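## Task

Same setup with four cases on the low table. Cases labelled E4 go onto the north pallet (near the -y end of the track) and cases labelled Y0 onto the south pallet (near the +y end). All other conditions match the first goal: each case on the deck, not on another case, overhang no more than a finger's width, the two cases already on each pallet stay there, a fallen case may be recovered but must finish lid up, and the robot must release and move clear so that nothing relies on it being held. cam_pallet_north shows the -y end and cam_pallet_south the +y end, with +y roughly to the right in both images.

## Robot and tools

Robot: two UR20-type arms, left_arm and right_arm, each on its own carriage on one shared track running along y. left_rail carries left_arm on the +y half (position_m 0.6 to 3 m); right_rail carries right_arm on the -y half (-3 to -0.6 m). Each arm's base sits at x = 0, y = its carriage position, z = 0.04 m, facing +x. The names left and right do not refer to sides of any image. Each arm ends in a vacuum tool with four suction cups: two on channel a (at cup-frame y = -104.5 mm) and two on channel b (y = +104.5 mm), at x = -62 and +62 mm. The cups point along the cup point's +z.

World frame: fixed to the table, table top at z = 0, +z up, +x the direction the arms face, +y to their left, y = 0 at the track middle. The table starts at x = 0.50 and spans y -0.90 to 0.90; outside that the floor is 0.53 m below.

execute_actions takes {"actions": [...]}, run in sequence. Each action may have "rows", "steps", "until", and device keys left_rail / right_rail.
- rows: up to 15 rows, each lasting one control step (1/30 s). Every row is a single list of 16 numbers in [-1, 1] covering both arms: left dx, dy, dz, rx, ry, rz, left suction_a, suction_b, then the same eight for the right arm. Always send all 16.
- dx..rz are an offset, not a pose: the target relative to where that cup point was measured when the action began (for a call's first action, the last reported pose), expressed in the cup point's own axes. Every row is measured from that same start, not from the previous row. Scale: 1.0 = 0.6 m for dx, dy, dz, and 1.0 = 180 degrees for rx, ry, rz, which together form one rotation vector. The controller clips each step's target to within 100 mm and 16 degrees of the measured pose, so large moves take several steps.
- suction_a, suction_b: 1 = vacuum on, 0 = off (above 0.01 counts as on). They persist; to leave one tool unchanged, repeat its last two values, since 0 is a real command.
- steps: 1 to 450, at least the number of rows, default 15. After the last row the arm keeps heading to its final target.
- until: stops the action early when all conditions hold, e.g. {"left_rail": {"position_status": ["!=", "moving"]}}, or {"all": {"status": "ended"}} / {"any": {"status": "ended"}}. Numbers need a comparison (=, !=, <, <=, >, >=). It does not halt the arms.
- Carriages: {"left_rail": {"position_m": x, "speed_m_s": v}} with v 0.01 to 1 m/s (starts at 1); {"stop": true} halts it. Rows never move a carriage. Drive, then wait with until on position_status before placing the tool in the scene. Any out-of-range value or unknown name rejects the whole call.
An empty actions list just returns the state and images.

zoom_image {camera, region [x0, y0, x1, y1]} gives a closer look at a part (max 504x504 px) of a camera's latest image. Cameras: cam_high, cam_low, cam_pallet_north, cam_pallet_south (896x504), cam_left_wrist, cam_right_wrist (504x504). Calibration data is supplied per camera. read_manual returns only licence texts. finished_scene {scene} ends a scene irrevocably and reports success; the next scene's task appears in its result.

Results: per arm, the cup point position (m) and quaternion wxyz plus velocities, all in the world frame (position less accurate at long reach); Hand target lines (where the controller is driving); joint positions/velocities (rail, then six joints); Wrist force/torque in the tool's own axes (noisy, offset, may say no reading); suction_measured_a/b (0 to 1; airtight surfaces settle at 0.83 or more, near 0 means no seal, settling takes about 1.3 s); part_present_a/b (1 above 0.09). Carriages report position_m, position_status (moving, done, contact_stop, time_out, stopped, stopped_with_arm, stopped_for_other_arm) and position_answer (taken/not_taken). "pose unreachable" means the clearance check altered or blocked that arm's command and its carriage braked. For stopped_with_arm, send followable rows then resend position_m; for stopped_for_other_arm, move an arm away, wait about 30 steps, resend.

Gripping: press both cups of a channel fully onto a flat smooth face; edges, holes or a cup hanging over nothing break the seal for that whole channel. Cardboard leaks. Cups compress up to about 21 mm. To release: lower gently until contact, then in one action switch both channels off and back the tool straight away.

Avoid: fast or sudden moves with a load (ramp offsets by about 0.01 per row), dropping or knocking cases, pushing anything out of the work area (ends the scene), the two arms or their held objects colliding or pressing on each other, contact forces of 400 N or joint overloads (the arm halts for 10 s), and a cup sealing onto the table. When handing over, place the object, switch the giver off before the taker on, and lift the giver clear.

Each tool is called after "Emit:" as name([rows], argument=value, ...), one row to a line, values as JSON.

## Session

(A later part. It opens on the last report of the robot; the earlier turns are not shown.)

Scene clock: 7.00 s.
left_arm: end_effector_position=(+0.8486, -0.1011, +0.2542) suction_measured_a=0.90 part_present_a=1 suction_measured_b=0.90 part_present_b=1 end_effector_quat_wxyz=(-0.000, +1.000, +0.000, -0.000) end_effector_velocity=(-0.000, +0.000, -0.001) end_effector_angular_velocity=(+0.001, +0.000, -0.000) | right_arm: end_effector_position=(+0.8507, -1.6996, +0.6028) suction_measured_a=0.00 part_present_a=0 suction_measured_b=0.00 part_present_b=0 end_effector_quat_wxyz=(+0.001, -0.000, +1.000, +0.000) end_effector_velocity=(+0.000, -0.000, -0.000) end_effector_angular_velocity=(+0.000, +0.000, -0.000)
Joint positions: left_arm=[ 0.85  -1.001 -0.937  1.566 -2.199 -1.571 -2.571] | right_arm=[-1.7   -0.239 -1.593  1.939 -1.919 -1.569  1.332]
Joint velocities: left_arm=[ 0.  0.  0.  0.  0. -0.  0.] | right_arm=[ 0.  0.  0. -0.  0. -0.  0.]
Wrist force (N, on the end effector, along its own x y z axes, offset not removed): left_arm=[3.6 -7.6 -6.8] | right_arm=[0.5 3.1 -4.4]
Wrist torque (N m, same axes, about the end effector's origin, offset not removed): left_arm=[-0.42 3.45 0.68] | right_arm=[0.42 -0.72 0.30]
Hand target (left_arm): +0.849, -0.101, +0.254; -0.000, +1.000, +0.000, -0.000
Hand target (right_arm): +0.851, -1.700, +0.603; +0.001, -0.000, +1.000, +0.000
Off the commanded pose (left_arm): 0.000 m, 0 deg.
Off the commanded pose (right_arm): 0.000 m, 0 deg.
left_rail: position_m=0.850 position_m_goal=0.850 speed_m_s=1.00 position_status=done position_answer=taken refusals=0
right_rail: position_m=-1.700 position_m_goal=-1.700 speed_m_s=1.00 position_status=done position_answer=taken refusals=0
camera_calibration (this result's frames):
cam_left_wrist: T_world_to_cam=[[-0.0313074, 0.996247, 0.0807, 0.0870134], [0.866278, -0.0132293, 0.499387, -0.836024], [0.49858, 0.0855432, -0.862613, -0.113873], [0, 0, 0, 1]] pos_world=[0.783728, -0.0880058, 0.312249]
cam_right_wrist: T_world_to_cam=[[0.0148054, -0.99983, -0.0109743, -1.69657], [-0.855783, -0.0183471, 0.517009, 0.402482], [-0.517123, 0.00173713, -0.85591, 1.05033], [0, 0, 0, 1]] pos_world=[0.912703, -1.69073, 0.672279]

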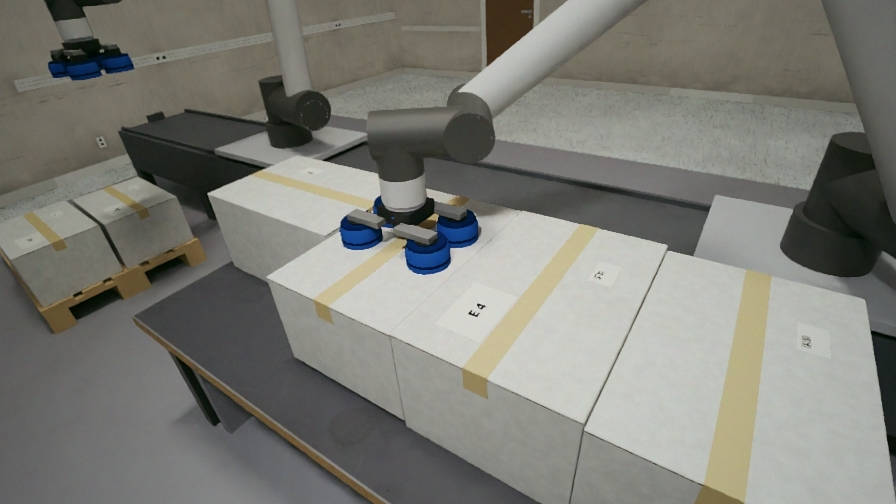

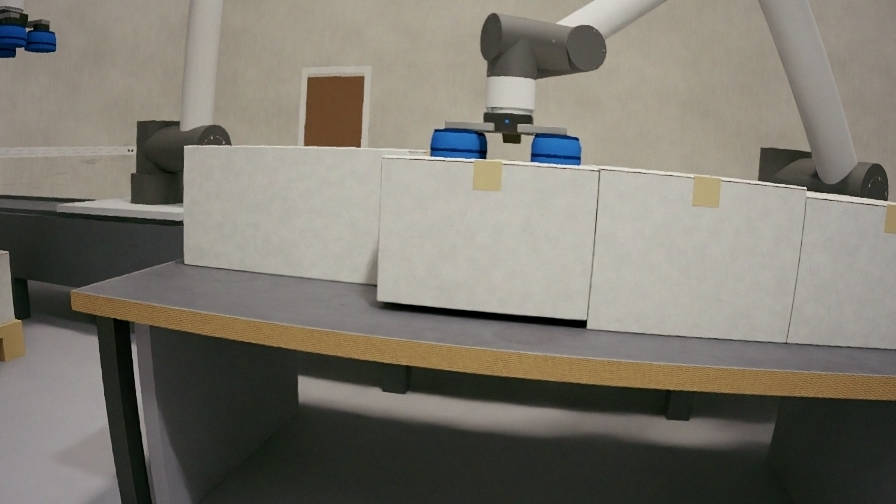

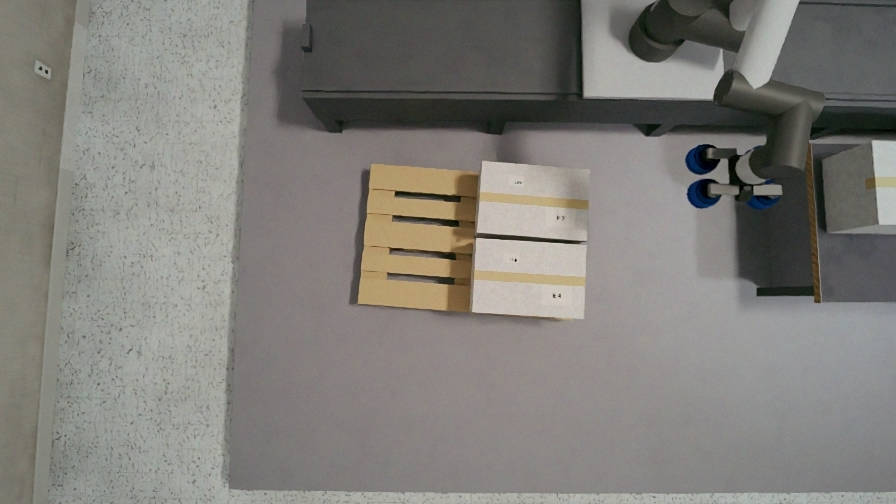

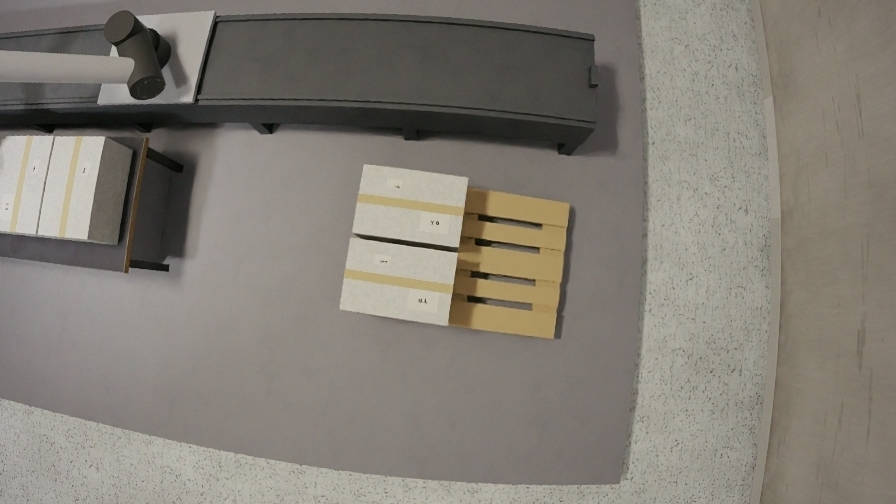

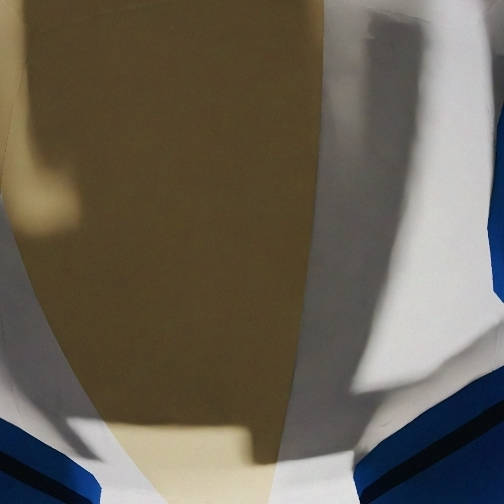

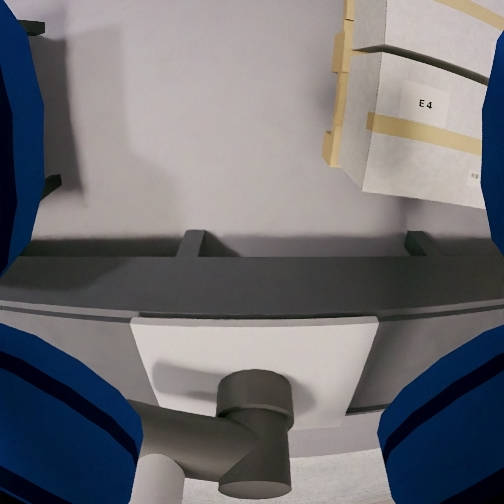

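Emit:
execute_actions([
  {"rows":[[0,0,-0.01,0,0,0,1,1,0,0,0,0,0,0,0,0],[0,0,-0.03,0,0,0,1,1,0,0,0,0,0,0,0,0],[0,0,-0.06,0,0,0,1,1,0,0,0,0,0,0,0,0],[0,0,-0.1,0,0,0,1,1,0,0,0,0,0,0,0,0],[0,0,-0.15,0,0,0,1,1,0,0,0,0,0,0,0,0],[0,0,-0.55,0,0,0,1,1,0,0,0,0,0,0,0,0]],"steps":27},
  {"left_rail":{"position_m":3.0},"rows":[[0,-0.03,0,0,0,0,1,1,0,0,0,0,0,0,0,0],[0,-0.07,0,0,0,0,1,1,0,0,0,0,0,0,0,0],[0,-0.12,0,0,0,0,1,1,0,0,0,0,0,0,0,0],[0,-1,0,0,0,0,1,1,0,0.5,0,0,0,0,0,0]],"steps":22},
  {"right_rail":{"position_m":-0.6},"steps":18},
  {"rows":[[-0.08,-0.82,0.6,0,0,-0.4806,1,1,0,0.96,0.2,0,0,0,0,0]],"steps":48},
])

Scene clock: 11.63 s.
left_arm: end_effector_position=(+0.7986, +3.1382, +0.2217) suction_measured_a=0.90 part_present_a=1 suction_measured_b=0.90 part_present_b=1 end_effector_quat_wxyz=(+0.000, +0.728, +0.685, -0.001) end_effector_velocity=(+0.000, +0.001, -0.001) end_effector_angular_velocity=(-0.000, -0.000, +0.001) | right_arm: end_effector_position=(+0.8502, +0.2769, +0.4829) suction_measured_a=0.00 part_present_a=0 suction_measured_b=0.00 part_present_b=0 end_effector_quat_wxyz=(+0.000, -0.000, +1.000, +0.001) end_effector_velocity=(+0.000, +0.001, -0.000) end_effector_angular_velocity=(-0.000, +0.000, +0.000)
Joint positions: left_arm=[ 3.    -0.079 -1.32   2.29  -2.54  -1.572 -3.16 ] | right_arm=[-0.6    0.635 -1.123  1.521 -1.971 -1.569  2.206]
Joint velocities: left_arm=[ 0.     0.001  0.001 -0.    -0.001  0.     0.   ] | right_arm=[-0.     0.     0.001 -0.001  0.    -0.     0.   ]
Wrist force (N, on the end effector, along its own x y z axes, offset not removed): left_arm=[2.3 -6.8 -9.5] | right_arm=[4.9 6.1 -10.6]
Wrist torque (N m, same axes, about the end effector's origin, offset not removed): left_arm=[-0.85 3.29 0.57] | right_arm=[0.68 -1.20 0.31]
Hand target (left_arm): +0.799, +3.138, +0.222; +0.000, +0.728, +0.685, -0.001
Hand target (right_arm): +0.850, +0.277, +0.483; +0.000, -0.000, +1.000, +0.001
Off the commanded pose (left_arm): 0.001 m, 0 deg.
Off the commanded pose (right_arm): 0.001 m, 0 deg.
left_rail: position_m=3.000 position_m_goal=3.000 speed_m_s=1.00 position_status=done position_answer=taken refusals=0
right_rail: position_m=-0.600 position_m_goal=-0.600 speed_m_s=1.00 position_status=done position_answer=taken refusals=0
camera_calibration (this result's frames):
cam_left_wrist: T_world_to_cam=[[-0.996263, 0.0293374, 0.0812337, 0.665758], [0.0661062, 0.864312, 0.498593, -2.84827], [-0.0555839, 0.502099, -0.863022, -1.25871], [0, 0, 0, 1]] pos_world=[0.781595, 3.07426, 0.279752]
cam_right_wrist: T_world_to_cam=[[0.0147582, -0.999817, -0.012184, 0.2789], [-0.85508, -0.0189361, 0.51815, 0.499383], [-0.518286, 0.00277135, -0.855203, 0.944341], [0, 0, 0, 1]] pos_world=[0.912335, 0.285689, 0.552245]

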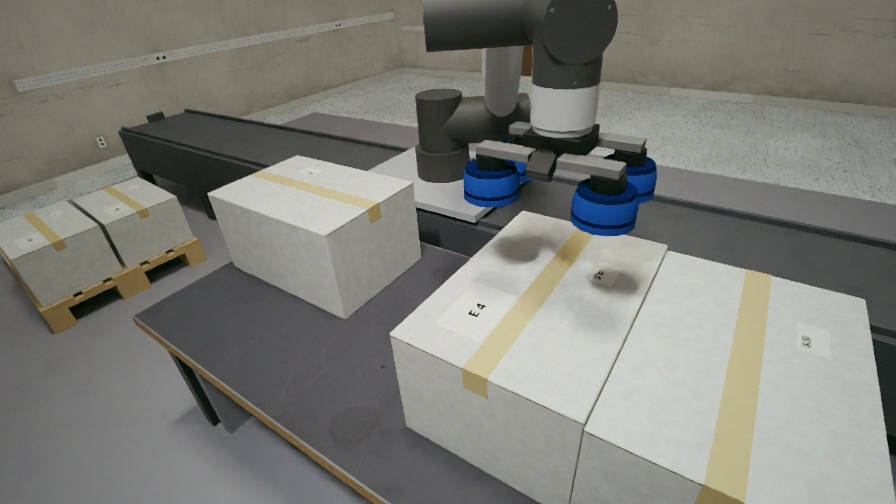

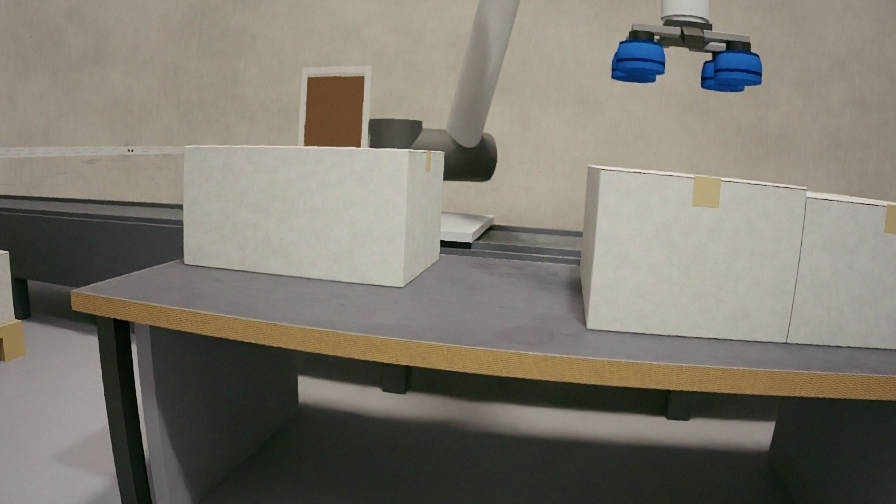

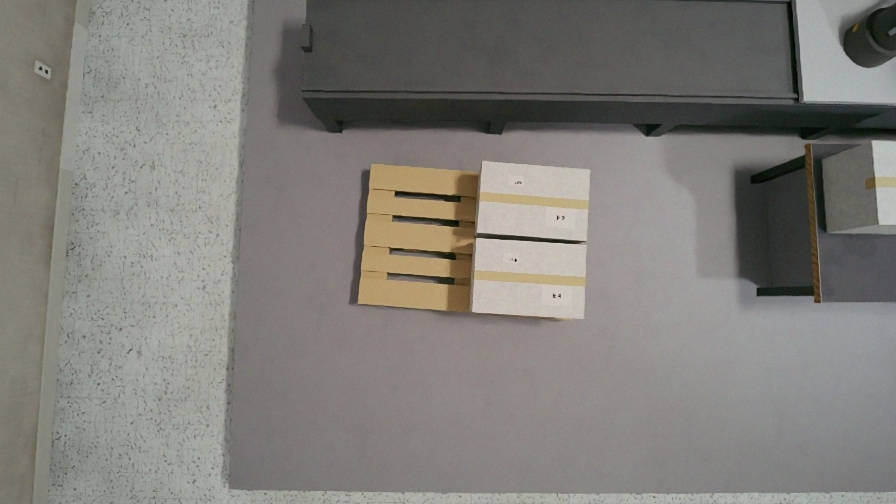

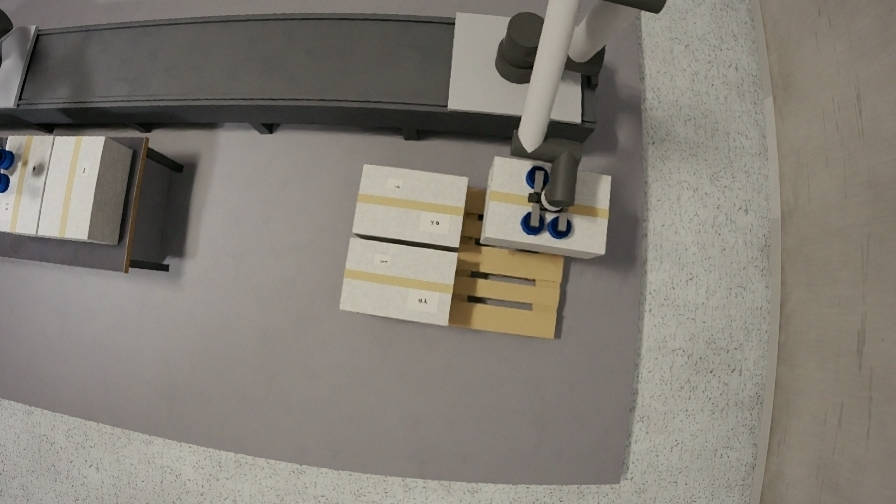

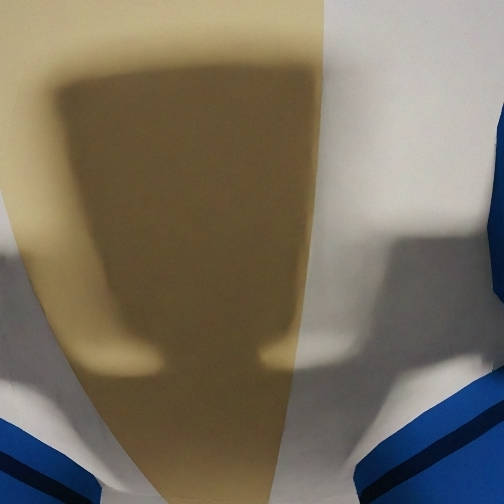

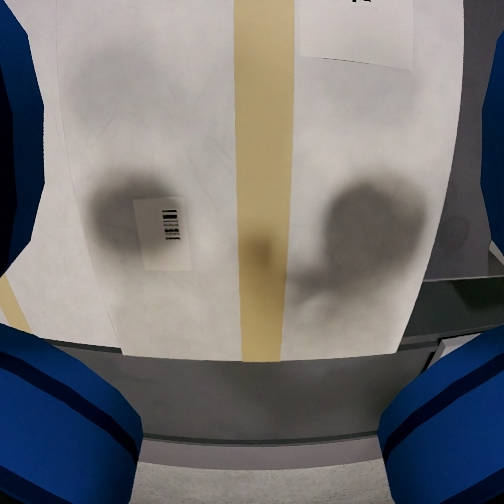

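Emit:
execute_actions([
  {"rows":[[-0.02,0,0.04,0,0,0,1,1,0,0,0.04,0,0,0,0,0],[-0.04,0,0.09,0,0,0,1,1,0,0,0.09,0,0,0,0,0],[-0.06,0,0.15,0,0,0,1,1,0,0,0.15,0,0,0,0,0],[-0.07,0,0.553,0,0,0,1,1,0,0,0.28,0,0,0,0,0],[-0.07,0,0.553,0,0,0,1,1,0,0,0.28,0,0,0,0,0],[-0.07,0,0.553,0,0,0,1,1,0,0,0.28,0,0,0,0,0],[-0.07,0,0.553,0,0,0,1,1,0,0,0.28,0,0,0,0,0],[-0.07,0,0.553,0,0,0,1,1,0,0,0.29,0,0,0,0,0],[-0.07,0,0.553,0,0,0,1,1,0,0,0.3,0,0,0,0,0],[-0.07,0,0.553,0,0,0,1,1,0,0,0.31,0,0,0,0,0],[-0.07,0,0.553,0,0,0,1,1,0,0,0.32,0,0,0,1,1],[-0.07,0,0.553,0,0,0,1,1,0,0,0.33,0,0,0,1,1],[-0.07,0,0.553,0,0,0,1,1,0,0,0.34,0,0,0,1,1],[-0.07,0,0.553,0,0,0,1,1,0,0,0.35,0,0,0,1,1],[-0.07,0,0.553,0,0,0,1,1,0,0,0.355,0,0,0,1,1]],"steps":34},
])

Emit:
zoom_image(camera="cam_pallet_south", region=[325, 150, 605, 360])

Scene clock: 13.23 s.
left_arm: end_effector_position=(+0.7960, +3.0958, -0.1092) suction_measured_a=0.90 part_present_a=1 suction_measured_b=0.90 part_present_b=1 end_effector_quat_wxyz=(+0.000, +0.728, +0.685, -0.001) end_effector_velocity=(+0.001, -0.000, -0.002) end_effector_angular_velocity=(+0.000, -0.000, -0.000) | right_arm: end_effector_position=(+0.8503, +0.2768, +0.2697) suction_measured_a=0.93 part_present_a=1 suction_measured_b=0.93 part_present_b=1 end_effector_quat_wxyz=(+0.000, -0.000, +1.000, +0.001) end_effector_velocity=(-0.000, +0.000, -0.000) end_effector_angular_velocity=(+0.000, -0.000, +0.000)
Joint positions: left_arm=[ 3.    -0.133 -0.821  2.351 -3.1   -1.572 -3.214] | right_arm=[-0.6    0.635 -0.999  1.653 -2.226 -1.569  2.206]
Joint velocities: left_arm=[ 0.    -0.     0.003 -0.001 -0.002  0.    -0.   ] | right_arm=[ 0.  0.  0. -0. -0.  0. -0.]
Wrist force (N, on the end effector, along its own x y z axes, offset not removed): left_arm=[1.4 -4.9 -6.0] | right_arm=[9.1 0.8 29.4]
Wrist torque (N m, same axes, about the end effector's origin, offset not removed): left_arm=[-0.61 3.06 0.66] | right_arm=[0.39 7.44 0.49]
Hand target (left_arm): +0.796, +3.096, -0.109; +0.000, +0.728, +0.685, -0.001
Hand target (right_arm): +0.850, +0.277, +0.270; +0.000, -0.000, +1.000, +0.001
Off the commanded pose (left_arm): 0.001 m, 0 deg.
Off the commanded pose (right_arm): 0.000 m, 0 deg.
left_rail: position_m=3.000 position_m_goal=3.000 speed_m_s=1.00 position_status=done position_answer=taken refusals=0
right_rail: position_m=-0.600 position_m_goal=-0.600 speed_m_s=1.00 position_status=done position_answer=taken refusals=0
camera_calibration (this result's frames):
cam_left_wrist: T_world_to_cam=[[-0.996271, 0.0293066, 0.0811537, 0.691387], [0.0660416, 0.864295, 0.49863, -2.64635], [-0.0555276, 0.50213, -0.863007, -1.52329], [0, 0, 0, 1]] pos_world=[0.778993, 3.03186, -0.0511702]
cam_right_wrist: T_world_to_cam=[[0.0147447, -0.999818, -0.0121333, 0.276181], [-0.855016, -0.0188986, 0.518257, 0.609815], [-0.518392, 0.00273259, -0.855139, 0.762202], [0, 0, 0, 1]] pos_world=[0.912448, 0.285572, 0.339098]

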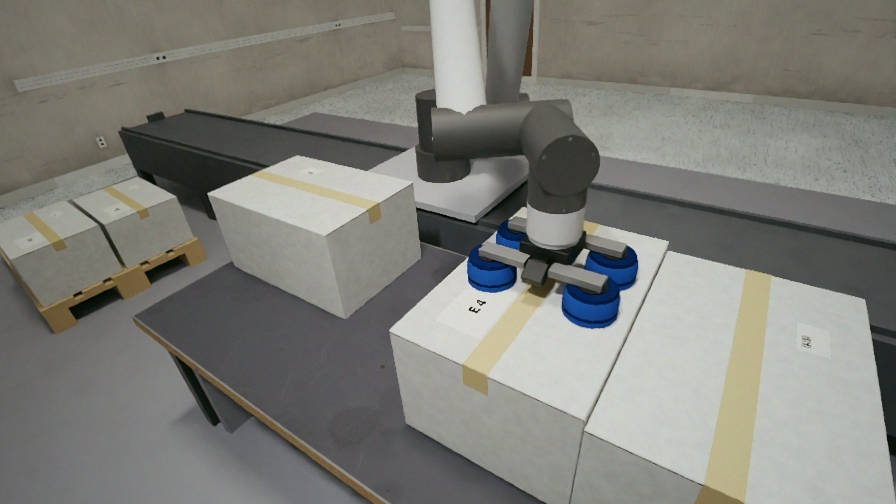

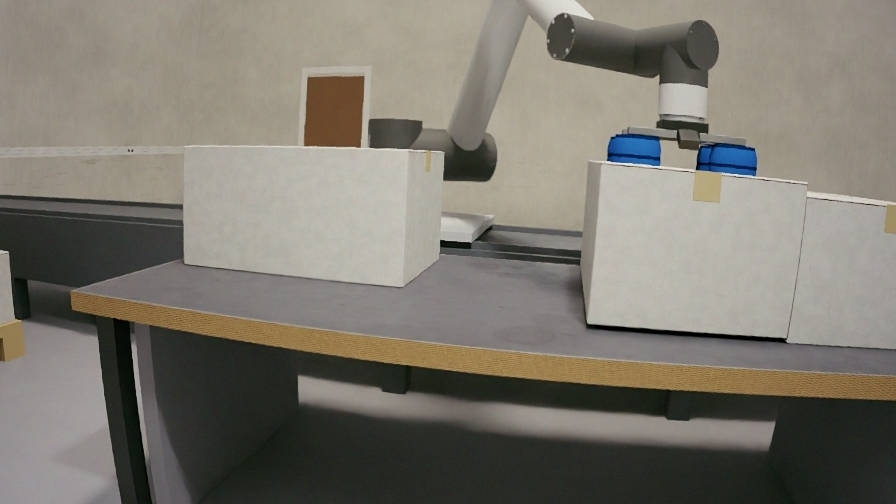

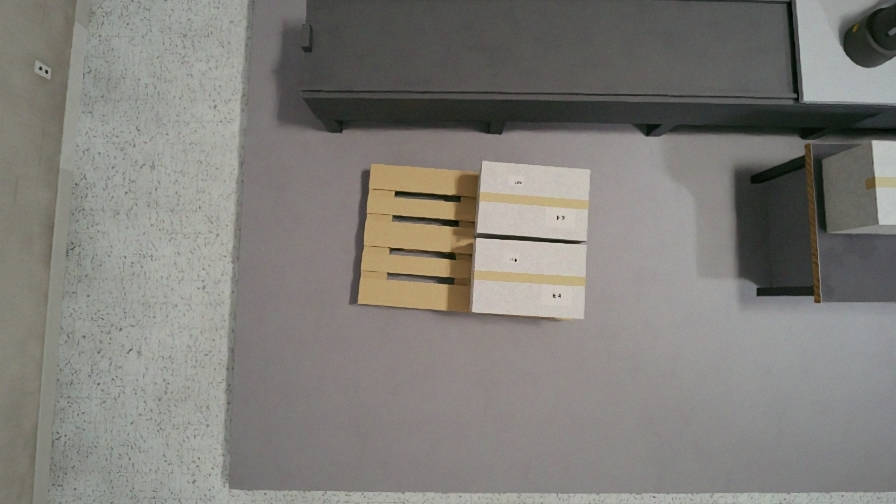

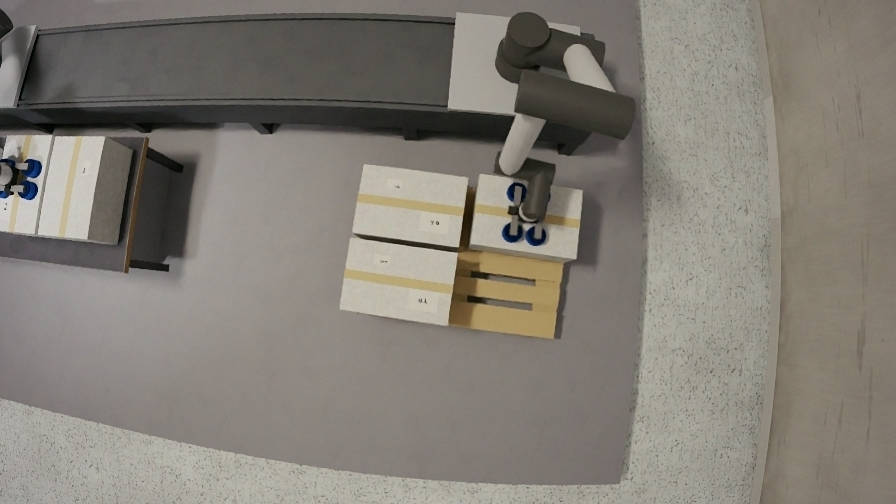

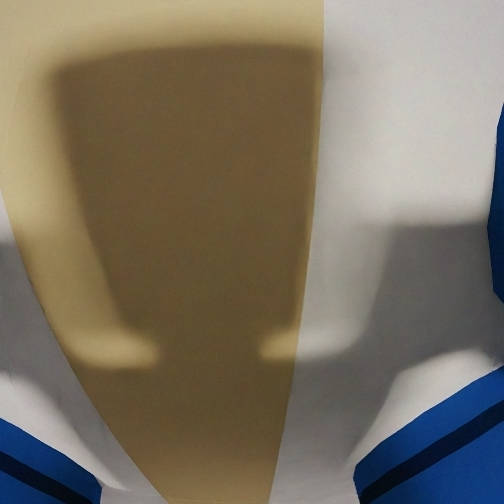

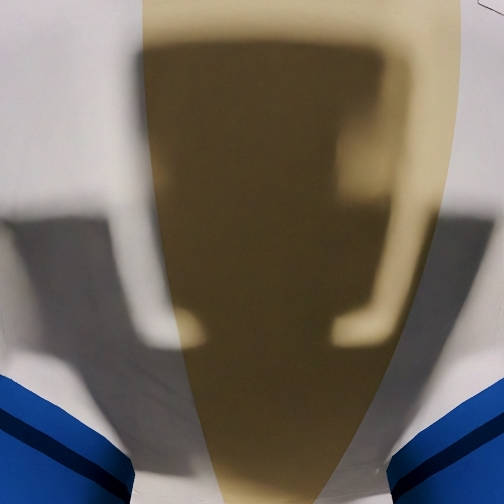

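Region (325, 150, 605, 360) of cam_pallet_south's 896x504 image, scaled by 1.800, with more detail than that image has; it fills the top 378 rows of this view, and the rest is white.

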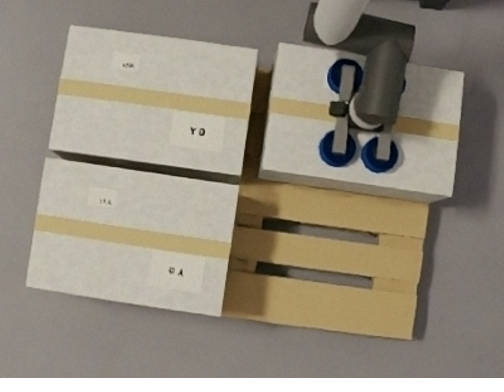

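Emit:
execute_actions([
  {"rows":[[-0.01,0.01,0,0,0,0,1,1,0,-0.005,-0.01,0,0,0,1,1],[-0.02,0.02,0,0,0,0,1,1,0,-0.01,-0.03,0,0,0,1,1],[-0.033,0.03,0,0,0,0,1,1,0,-0.02,-0.06,0,0,0,1,1],[-0.033,0.042,0.01,0,0,0,1,1,0,-0.03,-0.1,0,0,0,1,1],[-0.033,0.042,0.02,0,0,0,1,1,0,-0.03,-0.15,0,0,0,1,1],[-0.033,0.042,0.03,0,0,0,1,1,0,-0.1,-0.58,0,0,0,1,1],[-0.033,0.042,0.04,0,0,0,1,1,0,-0.1,-0.58,0,0,0,1,1],[-0.033,0.042,0.049,0,0,0,1,1,0,-0.1,-0.58,0,0,0,1,1]],"steps":22},
  {"right_rail":{"position_m":-3.0},"steps":6},
])

Emit:
zoom_image(camera="cam_pallet_south", region=[325, 150, 605, 360])

Scene clock: 14.70 s.
left_arm: end_effector_position=(+0.8200, +3.0745, -0.1386) suction_measured_a=0.90 part_present_a=1 suction_measured_b=0.90 part_present_b=1 end_effector_quat_wxyz=(+0.000, +0.728, +0.685, -0.001) end_effector_velocity=(+0.000, -0.000, -0.000) end_effector_angular_velocity=(-0.000, +0.000, -0.000) | right_arm: end_effector_position=(+0.8499, +0.1901, +0.6161) suction_measured_a=0.93 part_present_a=1 suction_measured_b=0.93 part_present_b=1 end_effector_quat_wxyz=(+0.000, -0.000, +1.000, +0.001) end_effector_velocity=(+0.001, -0.330, +0.016) end_effector_angular_velocity=(-0.006, +0.007, +0.001)
Joint positions: left_arm=[ 3.    -0.155 -0.773  2.313 -3.111 -1.572 -3.236] | right_arm=[-0.627  0.594 -1.22   1.472 -1.825 -1.569  2.164]
Joint velocities: left_arm=[ 0. -0.  0. -0. -0. -0. -0.] | right_arm=[-0.327 -0.002 -0.004 -0.019  0.032 -0.001 -0.003]
Wrist force (N, on the end effector, along its own x y z axes, offset not removed): left_arm=[-0.7 -6.3 -7.8] | right_arm=[2.3 35.2 21.1]
Wrist torque (N m, same axes, about the end effector's origin, offset not removed): left_arm=[-0.80 3.33 0.65] | right_arm=[-3.26 7.19 -1.40]
Hand target (left_arm): +0.820, +3.075, -0.139; +0.000, +0.728, +0.685, -0.001
Hand target (right_arm): +0.850, +0.170, +0.618; +0.000, -0.000, +1.000, +0.001
Off the commanded pose (left_arm): 0.000 m, 0 deg.
Off the commanded pose (right_arm): 0.002 m, 0 deg.
left_rail: position_m=3.000 position_m_goal=3.000 speed_m_s=1.00 position_status=done position_answer=taken refusals=0
right_rail: position_m=-0.627 position_m_goal=-3.000 speed_m_s=1.00 position_status=moving position_answer=taken refusals=0
camera_calibration (this result's frames):
cam_left_wrist: T_world_to_cam=[[-0.996272, 0.0292933, 0.0811389, 0.718327], [0.0660255, 0.86427, 0.498677, -2.61484], [-0.055518, 0.502175, -0.862982, -1.53673], [0, 0, 0, 1]] pos_world=[0.802979, 3.01059, -0.0804966]
cam_right_wrist: T_world_to_cam=[[0.0149073, -0.999808, -0.0126797, 0.193878], [-0.855079, -0.0193204, 0.518137, 0.428545], [-0.518283, 0.00311808, -0.855204, 1.05824], [0, 0, 0, 1]] pos_world=[0.912015, 0.198821, 0.685421]

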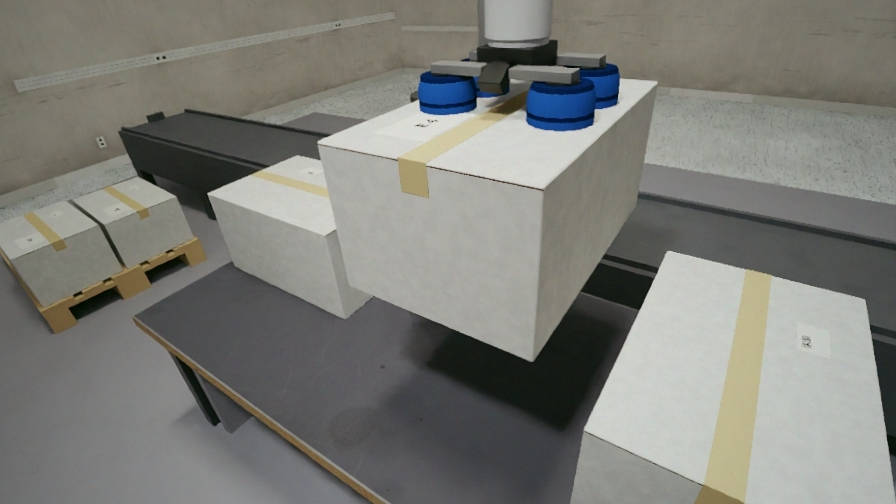

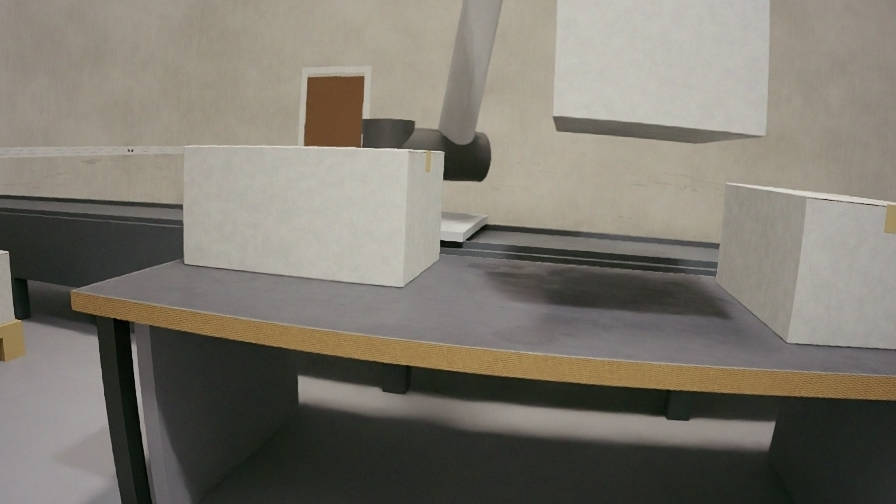

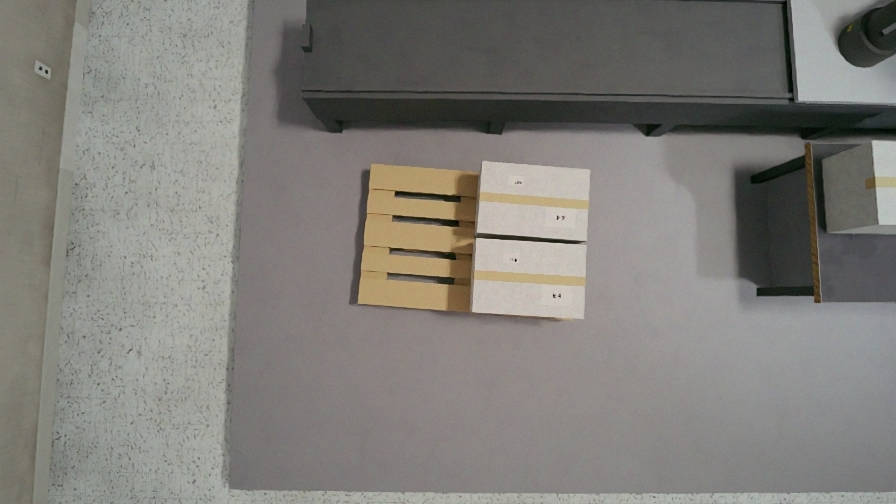

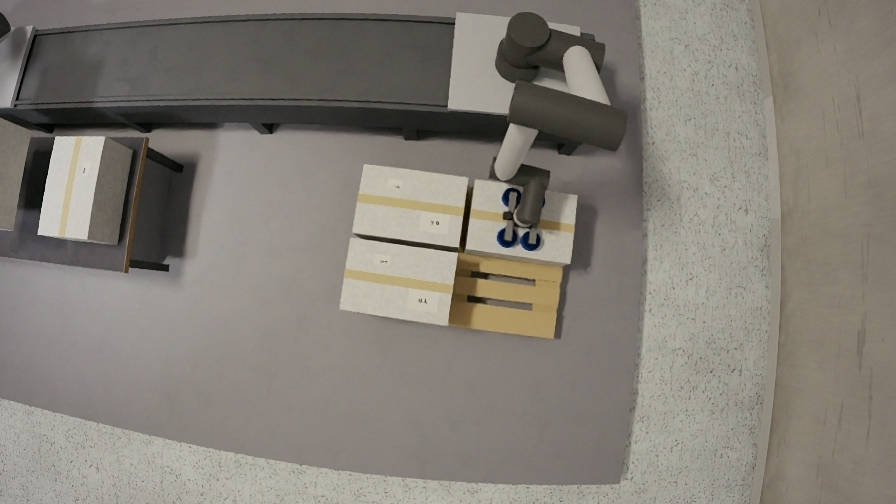

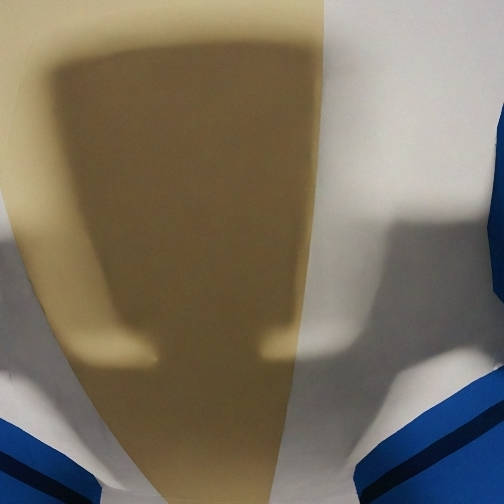

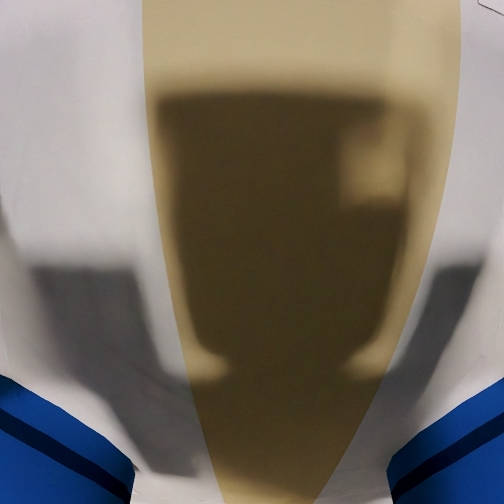

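Region (325, 150, 605, 360) of cam_pallet_south's 896x504 image, scaled by 1.800, with more detail than that image has; it fills the top 378 rows of this view, and the rest is white.

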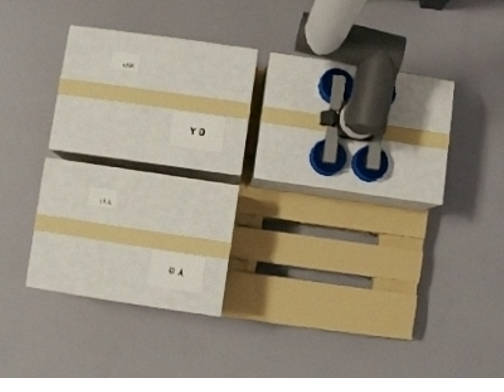

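Emit:
execute_actions([
  {"steps":1},
  {"rows":[[0,-0.01,0.004,0,0,0,1,1,0,-0.05,0,0,0,0,1,1],[0,-0.01,0.004,0,0,0,1,1,0,-0.12,0,0,0,0,1,1]],"steps":12},
])

Scene clock: 15.30 s.
left_arm: end_effector_position=(+0.8142, +3.0748, -0.1409) suction_measured_a=0.90 part_present_a=1 suction_measured_b=0.90 part_present_b=1 end_effector_quat_wxyz=(+0.000, +0.728, +0.685, -0.001) end_effector_velocity=(-0.001, +0.000, -0.001) end_effector_angular_velocity=(+0.000, +0.000, -0.000) | right_arm: end_effector_position=(+0.8502, -0.3691, +0.6174) suction_measured_a=0.93 part_present_a=1 suction_measured_b=0.93 part_present_b=1 end_effector_quat_wxyz=(+0.000, -0.000, +1.000, +0.001) end_effector_velocity=(+0.000, -1.022, +0.001) end_effector_angular_velocity=(+0.005, -0.004, +0.003)
Joint positions: left_arm=[ 3.    -0.156 -0.769  2.321 -3.122 -1.572 -3.237] | right_arm=[-1.116  0.542 -1.274  1.546 -1.843 -1.57   2.112]
Joint velocities: left_arm=[ 0.    -0.     0.001  0.002 -0.003  0.    -0.   ] | right_arm=[-1.    -0.018 -0.019  0.025 -0.012  0.002 -0.02 ]
Wrist force (N, on the end effector, along its own x y z axes, offset not removed): left_arm=[0.5 -6.6 -9.1] | right_arm=[3.2 1.3 29.3]
Wrist torque (N m, same axes, about the end effector's origin, offset not removed): left_arm=[-0.78 3.18 0.67] | right_arm=[1.28 6.49 0.81]
Hand target (left_arm): +0.814, +3.075, -0.141; +0.000, +0.728, +0.685, -0.001
Hand target (right_arm): +0.850, -0.422, +0.617; +0.000, -0.000, +1.000, +0.001
Off the commanded pose (left_arm): 0.000 m, 0 deg.
Off the commanded pose (right_arm): 0.002 m, 0 deg.
left_rail: position_m=3.000 position_m_goal=3.000 speed_m_s=1.00 position_status=done position_answer=taken refusals=0
right_rail: position_m=-1.116 position_m_goal=-3.000 speed_m_s=1.00 position_status=moving position_answer=taken refusals=0
camera_calibration (this result's frames):
cam_left_wrist: T_world_to_cam=[[-0.996278, 0.0293018, 0.0810686, 0.712705], [0.065994, 0.864303, 0.498624, -2.61364], [-0.0554573, 0.502118, -0.863019, -1.53912], [0, 0, 0, 1]] pos_world=[0.797182, 3.01091, -0.0828407]
cam_right_wrist: T_world_to_cam=[[0.0144756, -0.999826, -0.0117613, -0.365427], [-0.854904, -0.0184762, 0.518458, 0.417306], [-0.518585, 0.00254976, -0.855022, 1.06126], [0, 0, 0, 1]] pos_world=[0.912401, -0.360359, 0.686751]

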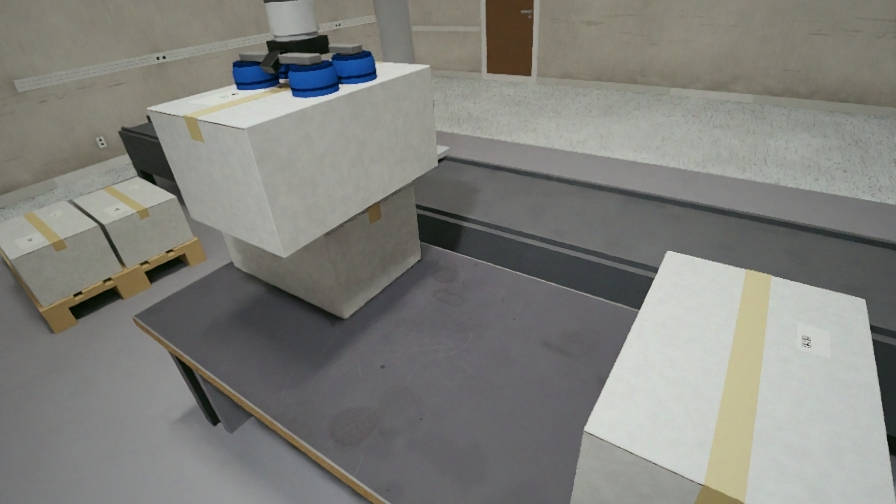

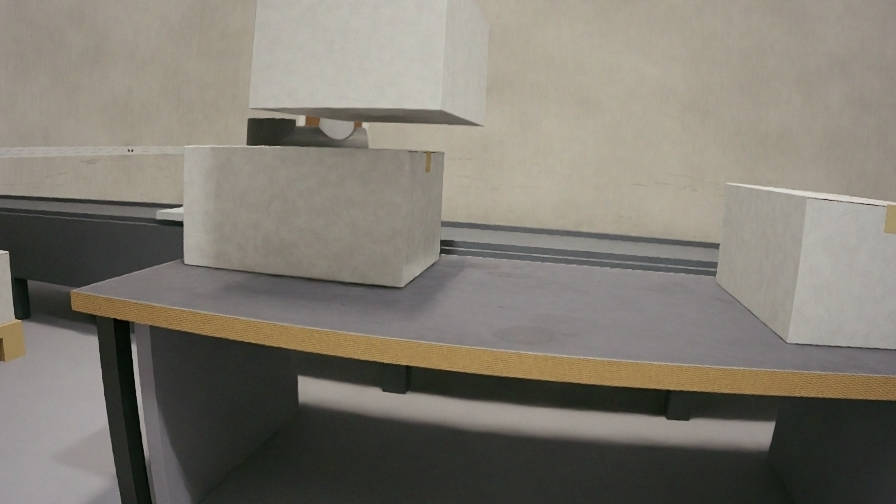

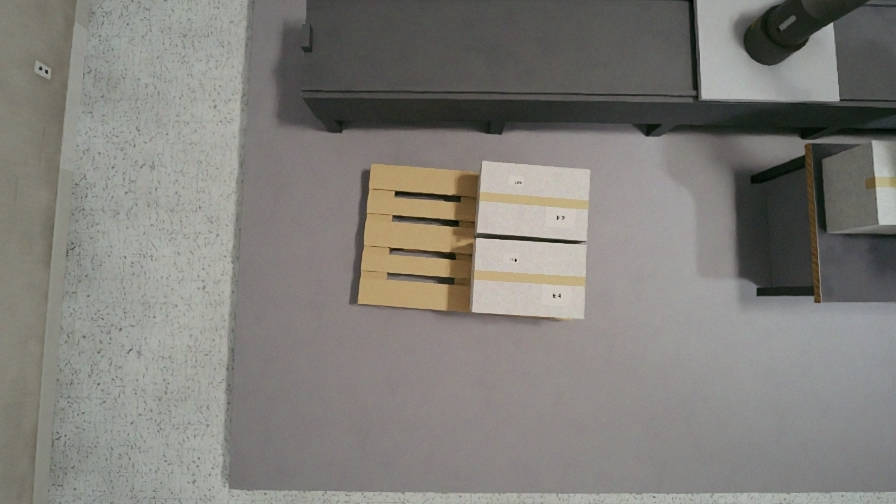

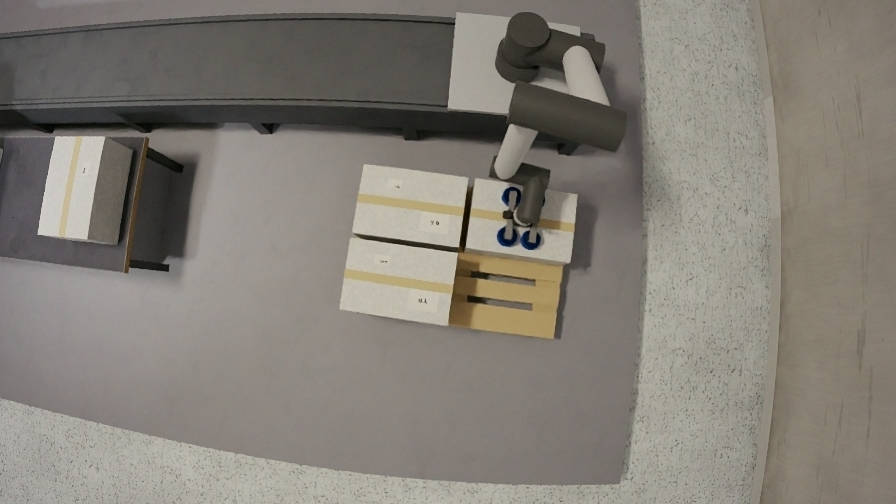

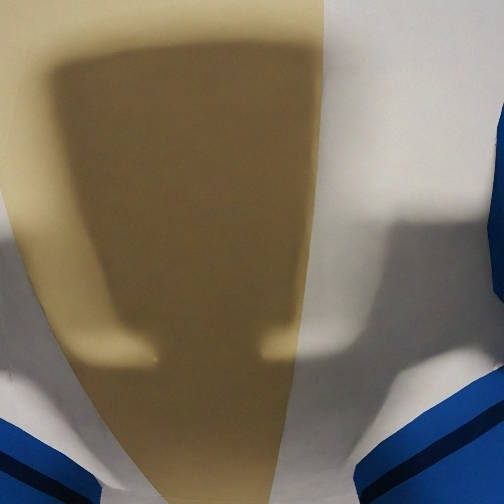

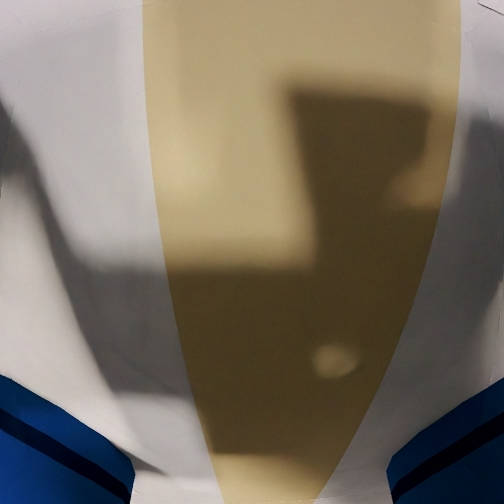

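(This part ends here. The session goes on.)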